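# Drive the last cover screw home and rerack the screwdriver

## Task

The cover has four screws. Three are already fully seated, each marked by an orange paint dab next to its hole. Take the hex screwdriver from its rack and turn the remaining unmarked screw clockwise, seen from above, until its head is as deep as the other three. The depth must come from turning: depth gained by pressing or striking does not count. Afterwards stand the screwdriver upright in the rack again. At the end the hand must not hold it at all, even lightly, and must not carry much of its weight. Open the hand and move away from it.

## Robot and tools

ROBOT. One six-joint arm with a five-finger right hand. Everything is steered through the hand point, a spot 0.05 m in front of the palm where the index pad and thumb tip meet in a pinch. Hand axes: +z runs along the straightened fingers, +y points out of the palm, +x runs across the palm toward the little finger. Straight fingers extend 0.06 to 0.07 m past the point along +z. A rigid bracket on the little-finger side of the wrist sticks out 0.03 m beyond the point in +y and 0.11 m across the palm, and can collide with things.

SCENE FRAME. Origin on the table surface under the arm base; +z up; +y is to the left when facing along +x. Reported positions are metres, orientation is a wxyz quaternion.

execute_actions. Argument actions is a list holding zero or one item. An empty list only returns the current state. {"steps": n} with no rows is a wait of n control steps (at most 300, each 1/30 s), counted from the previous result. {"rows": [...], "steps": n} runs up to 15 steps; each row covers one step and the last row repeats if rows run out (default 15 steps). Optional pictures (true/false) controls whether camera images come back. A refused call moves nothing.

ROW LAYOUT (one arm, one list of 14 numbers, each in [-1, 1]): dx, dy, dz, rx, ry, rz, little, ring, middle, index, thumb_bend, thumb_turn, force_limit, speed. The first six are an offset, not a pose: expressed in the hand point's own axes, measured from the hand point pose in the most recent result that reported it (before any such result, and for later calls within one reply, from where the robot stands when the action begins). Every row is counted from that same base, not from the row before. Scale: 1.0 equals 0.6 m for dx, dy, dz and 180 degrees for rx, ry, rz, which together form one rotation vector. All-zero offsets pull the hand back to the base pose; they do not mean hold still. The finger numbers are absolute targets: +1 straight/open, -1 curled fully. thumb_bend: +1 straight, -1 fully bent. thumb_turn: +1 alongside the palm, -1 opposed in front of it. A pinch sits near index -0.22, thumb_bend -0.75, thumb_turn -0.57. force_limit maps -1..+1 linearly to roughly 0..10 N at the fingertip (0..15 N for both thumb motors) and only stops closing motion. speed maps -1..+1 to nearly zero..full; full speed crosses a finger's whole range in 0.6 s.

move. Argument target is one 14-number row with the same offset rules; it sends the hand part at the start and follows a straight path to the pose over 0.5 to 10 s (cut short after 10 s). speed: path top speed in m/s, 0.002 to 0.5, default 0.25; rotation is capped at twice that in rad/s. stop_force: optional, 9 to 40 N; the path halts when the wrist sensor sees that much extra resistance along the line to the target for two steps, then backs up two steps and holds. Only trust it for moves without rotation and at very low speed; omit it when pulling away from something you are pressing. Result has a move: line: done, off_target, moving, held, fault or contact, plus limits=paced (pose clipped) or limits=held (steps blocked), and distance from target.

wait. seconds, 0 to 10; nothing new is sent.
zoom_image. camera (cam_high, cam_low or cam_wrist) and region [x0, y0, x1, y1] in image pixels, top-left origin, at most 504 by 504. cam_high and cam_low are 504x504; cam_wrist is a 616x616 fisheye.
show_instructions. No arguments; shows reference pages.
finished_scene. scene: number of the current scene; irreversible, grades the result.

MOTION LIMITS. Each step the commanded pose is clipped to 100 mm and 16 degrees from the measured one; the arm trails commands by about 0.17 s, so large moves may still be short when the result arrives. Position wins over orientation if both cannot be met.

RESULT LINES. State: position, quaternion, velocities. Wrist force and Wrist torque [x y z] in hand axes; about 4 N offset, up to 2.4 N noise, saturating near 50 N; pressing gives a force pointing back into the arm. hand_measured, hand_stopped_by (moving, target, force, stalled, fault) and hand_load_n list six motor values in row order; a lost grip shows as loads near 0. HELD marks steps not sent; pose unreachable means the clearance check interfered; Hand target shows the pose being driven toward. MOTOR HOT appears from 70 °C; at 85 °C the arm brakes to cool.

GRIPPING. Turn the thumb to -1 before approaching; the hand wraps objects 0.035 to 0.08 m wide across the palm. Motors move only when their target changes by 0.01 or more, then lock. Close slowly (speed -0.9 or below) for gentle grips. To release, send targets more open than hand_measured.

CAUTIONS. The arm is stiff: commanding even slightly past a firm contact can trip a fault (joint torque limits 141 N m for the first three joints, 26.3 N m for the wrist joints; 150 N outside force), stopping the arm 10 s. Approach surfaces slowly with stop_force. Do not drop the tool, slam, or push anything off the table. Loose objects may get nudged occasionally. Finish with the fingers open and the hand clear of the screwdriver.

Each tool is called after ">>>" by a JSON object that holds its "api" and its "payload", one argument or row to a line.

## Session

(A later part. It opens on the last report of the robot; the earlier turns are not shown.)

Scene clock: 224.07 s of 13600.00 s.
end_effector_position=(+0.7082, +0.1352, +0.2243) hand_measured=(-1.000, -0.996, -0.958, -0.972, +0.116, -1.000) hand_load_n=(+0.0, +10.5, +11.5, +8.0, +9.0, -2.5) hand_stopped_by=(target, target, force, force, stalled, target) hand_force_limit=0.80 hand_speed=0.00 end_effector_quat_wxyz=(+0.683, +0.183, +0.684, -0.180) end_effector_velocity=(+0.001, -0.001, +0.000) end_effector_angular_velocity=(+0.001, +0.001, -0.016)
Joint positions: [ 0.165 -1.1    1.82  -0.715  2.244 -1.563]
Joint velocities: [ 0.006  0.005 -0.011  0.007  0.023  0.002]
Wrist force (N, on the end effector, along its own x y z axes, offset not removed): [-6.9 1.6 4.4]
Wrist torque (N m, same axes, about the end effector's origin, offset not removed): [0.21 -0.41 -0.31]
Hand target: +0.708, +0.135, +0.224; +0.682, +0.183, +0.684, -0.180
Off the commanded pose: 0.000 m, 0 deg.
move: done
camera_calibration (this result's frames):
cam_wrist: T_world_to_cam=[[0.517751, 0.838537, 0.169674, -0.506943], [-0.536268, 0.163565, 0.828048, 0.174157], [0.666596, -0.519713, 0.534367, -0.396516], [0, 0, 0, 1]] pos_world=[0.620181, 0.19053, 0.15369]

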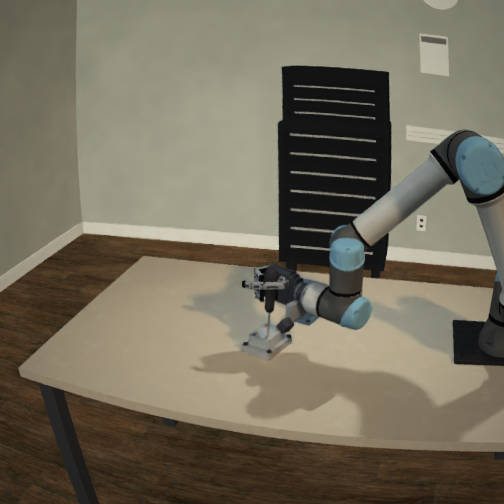

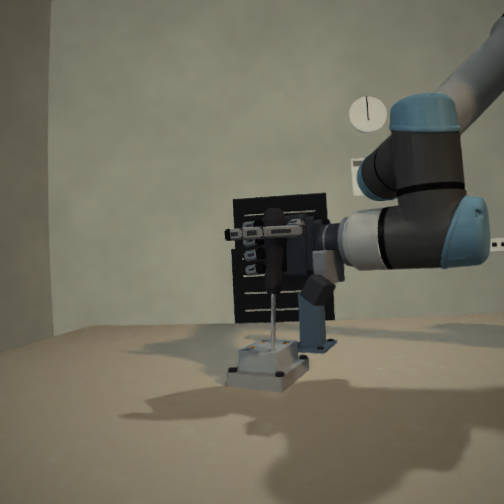

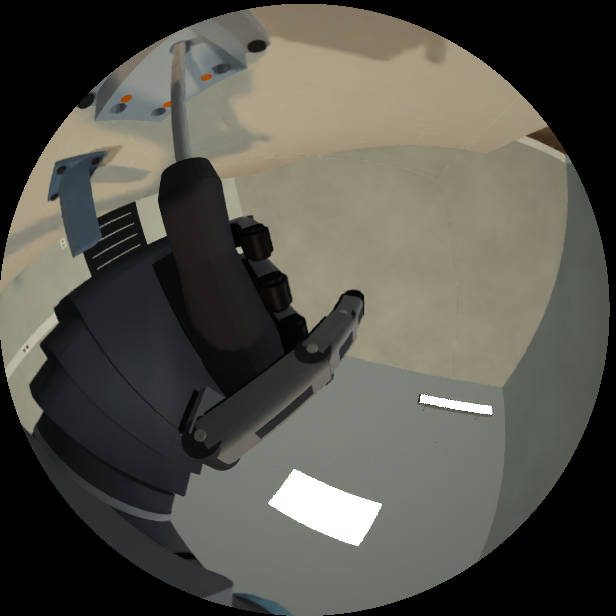

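>>> {"api": "execute_actions", "payload": {
  "actions": [],
  "pictures": false
}}

>>> {"api": "execute_actions", "payload": {
  "actions": [
    {"rows":[[-0.001,0,0,0,0,0,-0.7,-0.7,-0.65,-0.65,0.5,-1,0.8,0.5]],"steps":8}
  ],
  "pictures": false
}}

>>> {"api": "move", "payload": {
  "target": [0,0.0339,-0.054,-0.2778,0,0,-0.7,-0.7,-0.65,-0.65,0.5,-1,0.8,0.5],
  "speed": 0.5
}}

>>> {"api": "execute_actions", "payload": {
  "actions": [
    {"rows":[[0,0,0,0,0,0,-1,-1,-1,-1,0.1,-1,0.8,0]],"steps":15}
  ],
  "pictures": false
}}

>>> {"api": "move", "payload": {
  "target": [0.0007,-0.0238,0.0112,0.1111,0,0,-1,-1,-1,-1,0.1,-1,0.8,0],
  "speed": 0.5
}}

>>> {"api": "move", "payload": {
  "target": [0.0006,-0.0378,0.0117,0.1667,0,0,-1,-1,-1,-1,0.1,-1,0.8,0],
  "speed": 0.5
}}

Scene clock: 228.00 s of 13600.00 s.
end_effector_position=(+0.7083, +0.1351, +0.2243) hand_measured=(-1.000, -0.996, -0.958, -0.972, +0.116, -1.000) hand_load_n=(+0.0, +10.0, +11.5, +8.0, +9.0, -2.5) hand_stopped_by=(target, target, force, force, stalled, target) hand_force_limit=0.80 hand_speed=0.00 end_effector_quat_wxyz=(+0.682, +0.183, +0.684, -0.180) end_effector_velocity=(+0.000, +0.000, +0.000) end_effector_angular_velocity=(+0.000, -0.000, +0.002)
Joint positions: [ 0.166 -1.099  1.819 -0.715  2.247 -1.563]
Joint velocities: [-0.    -0.    -0.     0.    -0.002  0.   ]
Wrist force (N, on the end effector, along its own x y z axes, offset not removed): [-5.3 2.1 5.1]
Wrist torque (N m, same axes, about the end effector's origin, offset not removed): [0.26 -0.59 -0.13]
Hand target: +0.708, +0.135, +0.224; +0.682, +0.183, +0.684, -0.180
Off the commanded pose: 0.000 m, 0 deg.
Steps of this call (steps 1 to 90: nothing new was sent; then 0.93 s passed at rest). Readings (end_effector_position | what the end effector reports):
1: (+0.7082, +0.1352, +0.2243) | hand_measured=(-1.000, -0.996, -0.958, -0.972, +0.116, -1.000) hand_load_n=(+0.0, +10.0, +11.5, +8.0, +9.0, -2.5) hand_stopped_by=(target, target, force, force, stalled, target) hand_force_limit=0.80 hand_speed=0.00
2: (+0.7083, +0.1352, +0.2243) | hand_measured=(-1.000, -0.996, -0.958, -0.972, +0.116, -1.000) hand_load_n=(+0.0, +10.0, +11.5, +8.0, +9.0, -2.5) hand_stopped_by=(target, target, force, force, stalled, target) hand_force_limit=0.80 hand_speed=0.00
4: (+0.7083, +0.1352, +0.2243) | hand_measured=(-1.000, -0.996, -0.958, -0.972, +0.116, -1.000) hand_load_n=(+0.0, +10.0, +11.5, +8.0, +9.0, -2.5) hand_stopped_by=(target, target, force, force, stalled, target) hand_force_limit=0.80 hand_speed=0.00
8: (+0.7083, +0.1351, +0.2243) | hand_measured=(-1.000, -0.996, -0.958, -0.972, +0.116, -1.000) hand_load_n=(+0.0, +10.0, +11.5, +8.0, +9.0, -2.5) hand_stopped_by=(target, target, force, force, stalled, target) hand_force_limit=0.80 hand_speed=0.00
90: the state above

Scene clock: 228.27 s of 13600.00 s.
end_effector_position=(+0.7083, +0.1352, +0.2246) hand_measured=(-0.700, -0.700, -0.650, -0.650, +0.368, -1.000) hand_load_n=(+0.0, +0.0, +0.5, +1.0, +0.0, +0.0) hand_stopped_by=(moving, moving, moving, moving, moving, target) hand_force_limit=0.80 hand_speed=0.50 end_effector_quat_wxyz=(+0.682, +0.183, +0.684, -0.180) end_effector_velocity=(+0.000, -0.000, +0.002) end_effector_angular_velocity=(+0.000, -0.003, -0.000)
Joint positions: [ 0.166 -1.1    1.818 -0.713  2.247 -1.563]
Joint velocities: [-0.    -0.003 -0.002  0.002  0.    -0.   ]
Wrist force (N, on the end effector, along its own x y z axes, offset not removed): [0.8 3.4 1.0]
Wrist torque (N m, same axes, about the end effector's origin, offset not removed): [0.48 -0.12 0.09]
Hand target: +0.708, +0.135, +0.225; +0.682, +0.183, +0.684, -0.180
Off the commanded pose: 0.000 m, 0 deg.
Steps of this call (steps 1 to 8: all 8 steps of this action). Readings (end_effector_position | what the end effector reports):
1: (+0.7083, +0.1351, +0.2243) | hand_measured=(-1.000, -0.996, -0.958, -0.972, +0.116, -1.000) hand_load_n=(+0.0, +10.0, +11.5, +8.0, +9.0, -2.5) hand_stopped_by=(moving, moving, moving, moving, moving, target) hand_force_limit=0.80 hand_speed=0.50
2: (+0.7083, +0.1351, +0.2243) | hand_measured=(-1.000, -0.996, -0.958, -0.972, +0.116, -1.000) hand_load_n=(+0.0, +10.0, +11.5, +8.0, +9.0, -2.5) hand_stopped_by=(moving, moving, moving, moving, moving, target) hand_force_limit=0.80 hand_speed=0.50
4: (+0.7083, +0.1351, +0.2243) | hand_measured=(-0.926, -0.922, -0.888, -0.898, +0.160, -1.000) hand_load_n=(+0.0, +0.0, -4.5, +0.0, +2.5, +1.0) hand_stopped_by=(moving, moving, moving, moving, moving, target) hand_force_limit=0.80 hand_speed=0.50
8: the state above

Scene clock: 230.20 s of 13600.00 s.
end_effector_position=(+0.6901, +0.1687, +0.2250) hand_measured=(-0.700, -0.700, -0.650, -0.650, +0.500, -1.000) hand_load_n=(+0.0, +0.0, +0.0, +0.0, +0.0, +0.0) hand_stopped_by=(target, target, target, target, target, target) hand_force_limit=0.80 hand_speed=0.50 end_effector_quat_wxyz=(+0.696, -0.122, +0.697, +0.125) end_effector_velocity=(+0.000, +0.001, -0.000) end_effector_angular_velocity=(-0.001, +0.001, +0.017)
Joint positions: [-0.218 -1.155  1.911 -0.757  0.992 -1.564]
Joint velocities: [-0.004  0.005 -0.008  0.004 -0.021 -0.001]
Wrist force (N, on the end effector, along its own x y z axes, offset not removed): [-0.5 1.4 0.8]
Wrist torque (N m, same axes, about the end effector's origin, offset not removed): [0.32 0.08 0.01]
Hand target: +0.690, +0.169, +0.225; +0.696, -0.122, +0.697, +0.126
Off the commanded pose: 0.000 m, 0 deg.
move: done
camera_calibration (this result's frames):
cam_wrist: T_world_to_cam=[[-0.30631, 0.936378, 0.171378, 0.0260178], [-0.47329, -0.306009, 0.826048, 0.194569], [0.825936, 0.171915, 0.536912, -0.594602], [0, 0, 0, 1]] pos_world=[0.59116, 0.137398, 0.154067]

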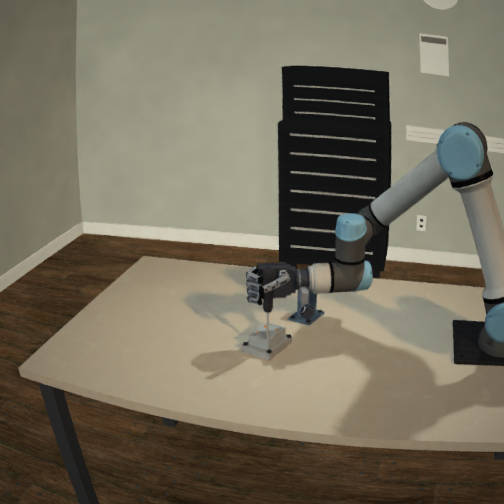

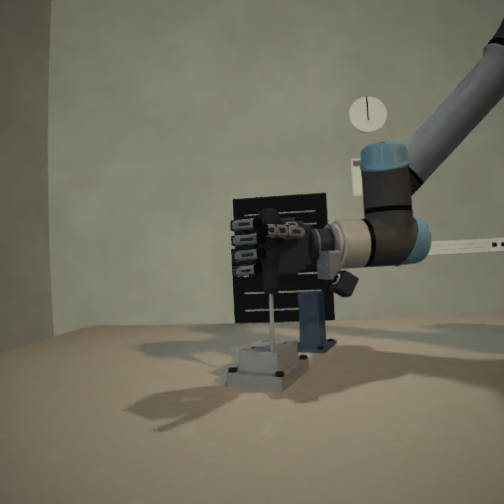

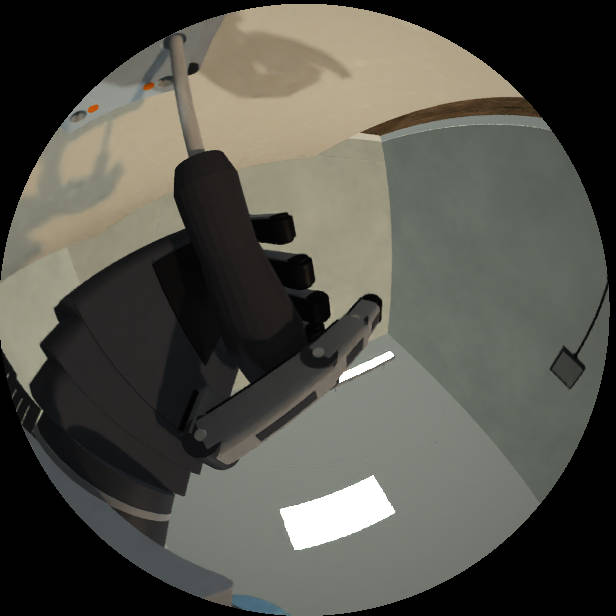

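Scene clock: 230.70 s of 13600.00 s.
end_effector_position=(+0.6902, +0.1686, +0.2250) hand_measured=(-1.000, -0.998, -0.960, -0.972, +0.112, -1.000) hand_load_n=(+0.0, +7.0, +10.0, +10.0, +9.0, +1.5) hand_stopped_by=(target, target, force, force, moving, target) hand_force_limit=0.80 hand_speed=0.00 end_effector_quat_wxyz=(+0.696, -0.121, +0.697, +0.125) end_effector_velocity=(-0.000, +0.001, +0.000) end_effector_angular_velocity=(-0.000, -0.001, +0.001)
Joint positions: [-0.218 -1.155  1.911 -0.757  0.992 -1.564]
Joint velocities: [ 0.001 -0.    -0.    -0.    -0.001 -0.   ]
Wrist force (N, on the end effector, along its own x y z axes, offset not removed): [1.3 0.9 2.0]
Wrist torque (N m, same axes, about the end effector's origin, offset not removed): [0.22 -0.38 -0.04]
Hand target: +0.690, +0.169, +0.225; +0.696, -0.122, +0.697, +0.125
Off the commanded pose: 0.000 m, 0 deg.
Steps of this call (steps 1 to 15: all 15 steps of this action). Readings (end_effector_position | what the end effector reports):
1: (+0.6901, +0.1687, +0.2250) | hand_measured=(-0.700, -0.700, -0.650, -0.650, +0.500, -1.000) hand_load_n=(+0.0, +0.0, +0.0, +0.0, +0.0, +0.0) hand_stopped_by=(moving, moving, moving, moving, moving, target) hand_force_limit=0.80 hand_speed=0.00
2: (+0.6901, +0.1687, +0.2250) | hand_measured=(-0.700, -0.700, -0.650, -0.650, +0.500, -1.000) hand_load_n=(+0.0, +0.0, +0.0, +0.0, +0.0, +0.0) hand_stopped_by=(moving, moving, moving, moving, moving, target) hand_force_limit=0.80 hand_speed=0.00
4: (+0.6901, +0.1687, +0.2250) | hand_measured=(-0.750, -0.750, -0.700, -0.700, +0.468, -1.000) hand_load_n=(+0.0, +0.0, +0.0, +0.0, +0.0, +0.0) hand_stopped_by=(moving, moving, moving, moving, moving, target) hand_force_limit=0.80 hand_speed=0.00
8: (+0.6901, +0.1687, +0.2250) | hand_measured=(-0.972, -0.972, -0.922, -0.922, +0.328, -1.000) hand_load_n=(+0.0, +4.0, +1.5, +0.0, +0.0, +0.0) hand_stopped_by=(moving, moving, moving, moving, moving, target) hand_force_limit=0.80 hand_speed=0.00
15: the state above

Scene clock: 232.10 s of 13600.00 s.
end_effector_position=(+0.7013, +0.1576, +0.2246) hand_measured=(-1.000, -0.998, -0.960, -0.972, +0.116, -1.000) hand_load_n=(+0.0, +8.0, +10.5, +9.5, +9.5, -1.0) hand_stopped_by=(target, target, force, force, stalled, target) hand_force_limit=0.80 hand_speed=0.00 end_effector_quat_wxyz=(+0.707, +0.001, +0.708, +0.003) end_effector_velocity=(+0.001, -0.000, +0.000) end_effector_angular_velocity=(+0.000, -0.001, -0.016)
Joint positions: [-0.072 -1.183  1.955 -0.772  1.485 -1.565]
Joint velocities: [ 0.008  0.002 -0.003 -0.     0.024  0.   ]
Wrist force (N, on the end effector, along its own x y z axes, offset not removed): [-7.7 -0.7 3.7]
Wrist torque (N m, same axes, about the end effector's origin, offset not removed): [0.07 -0.15 -0.68]
Hand target: +0.701, +0.158, +0.225; +0.707, +0.001, +0.708, +0.002
Off the commanded pose: 0.000 m, 0 deg.
move: done
camera_calibration (this result's frames):
cam_wrist: T_world_to_cam=[[0.0307129, 0.984787, 0.171028, -0.203964], [-0.548026, -0.126506, 0.82684, 0.220732], [0.835898, -0.119123, 0.535803, -0.562592], [0, 0, 0, 1]] pos_world=[0.597501, 0.161768, 0.153812]

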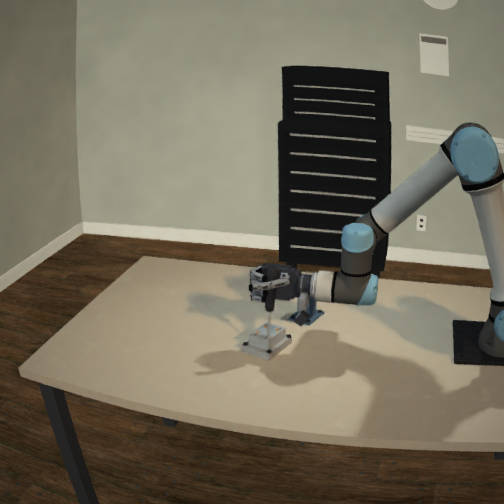

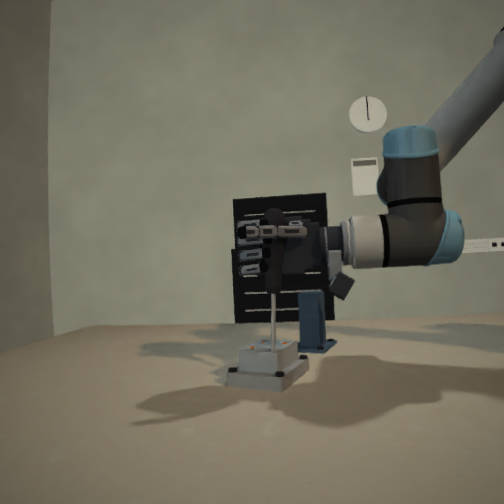

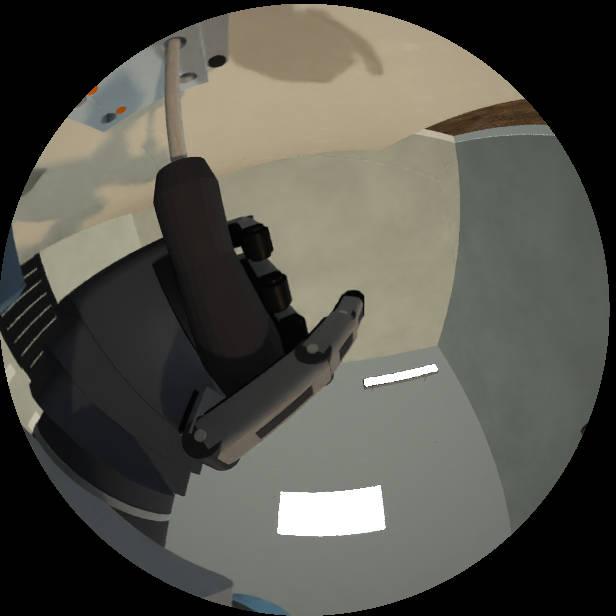

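Scene clock: 233.40 s of 13600.00 s.
end_effector_position=(+0.7083, +0.1351, +0.2241) hand_measured=(-1.000, -0.996, -0.960, -0.972, +0.116, -1.000) hand_load_n=(+0.0, +10.5, +11.5, +8.0, +9.0, -2.5) hand_stopped_by=(target, target, force, force, stalled, target) hand_force_limit=0.80 hand_speed=0.00 end_effector_quat_wxyz=(+0.683, +0.183, +0.684, -0.180) end_effector_velocity=(+0.001, -0.001, -0.000) end_effector_angular_velocity=(+0.001, +0.001, -0.016)
Joint positions: [ 0.165 -1.1    1.82  -0.716  2.244 -1.563]
Joint velocities: [ 0.005  0.006 -0.01   0.007  0.021  0.002]
Wrist force (N, on the end effector, along its own x y z axes, offset not removed): [-5.7 1.6 4.4]
Wrist torque (N m, same axes, about the end effector's origin, offset not removed): [0.19 -0.49 -0.22]
Hand target: +0.708, +0.135, +0.224; +0.682, +0.183, +0.684, -0.180
Off the commanded pose: 0.000 m, 0 deg.
move: done
camera_calibration (this result's frames):
cam_wrist: T_world_to_cam=[[0.517762, 0.838518, 0.169738, -0.506858], [-0.536389, 0.163604, 0.827962, 0.174491], [0.666491, -0.519732, 0.53448, -0.396539], [0, 0, 0, 1]] pos_world=[0.620316, 0.190368, 0.153504]

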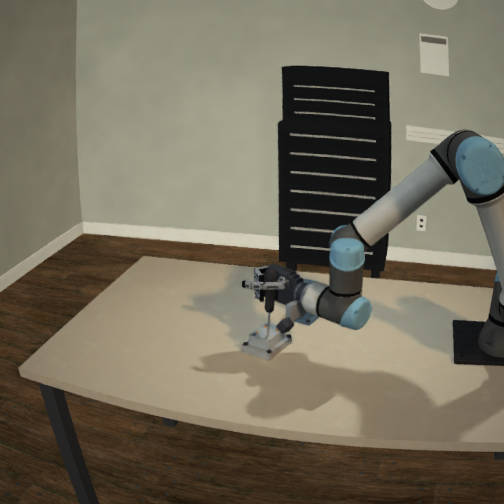

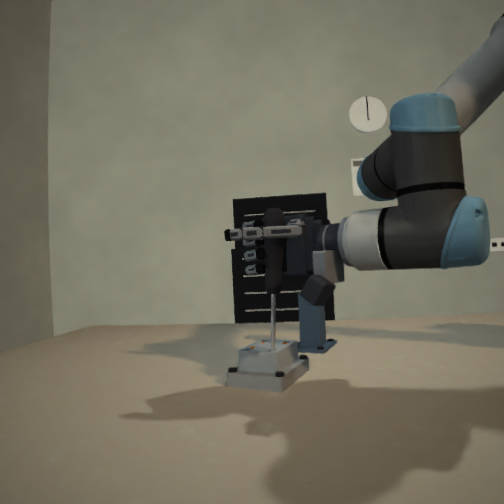

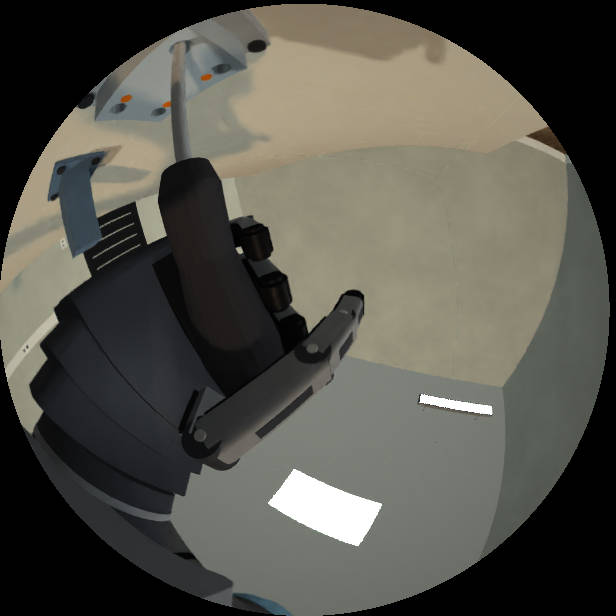

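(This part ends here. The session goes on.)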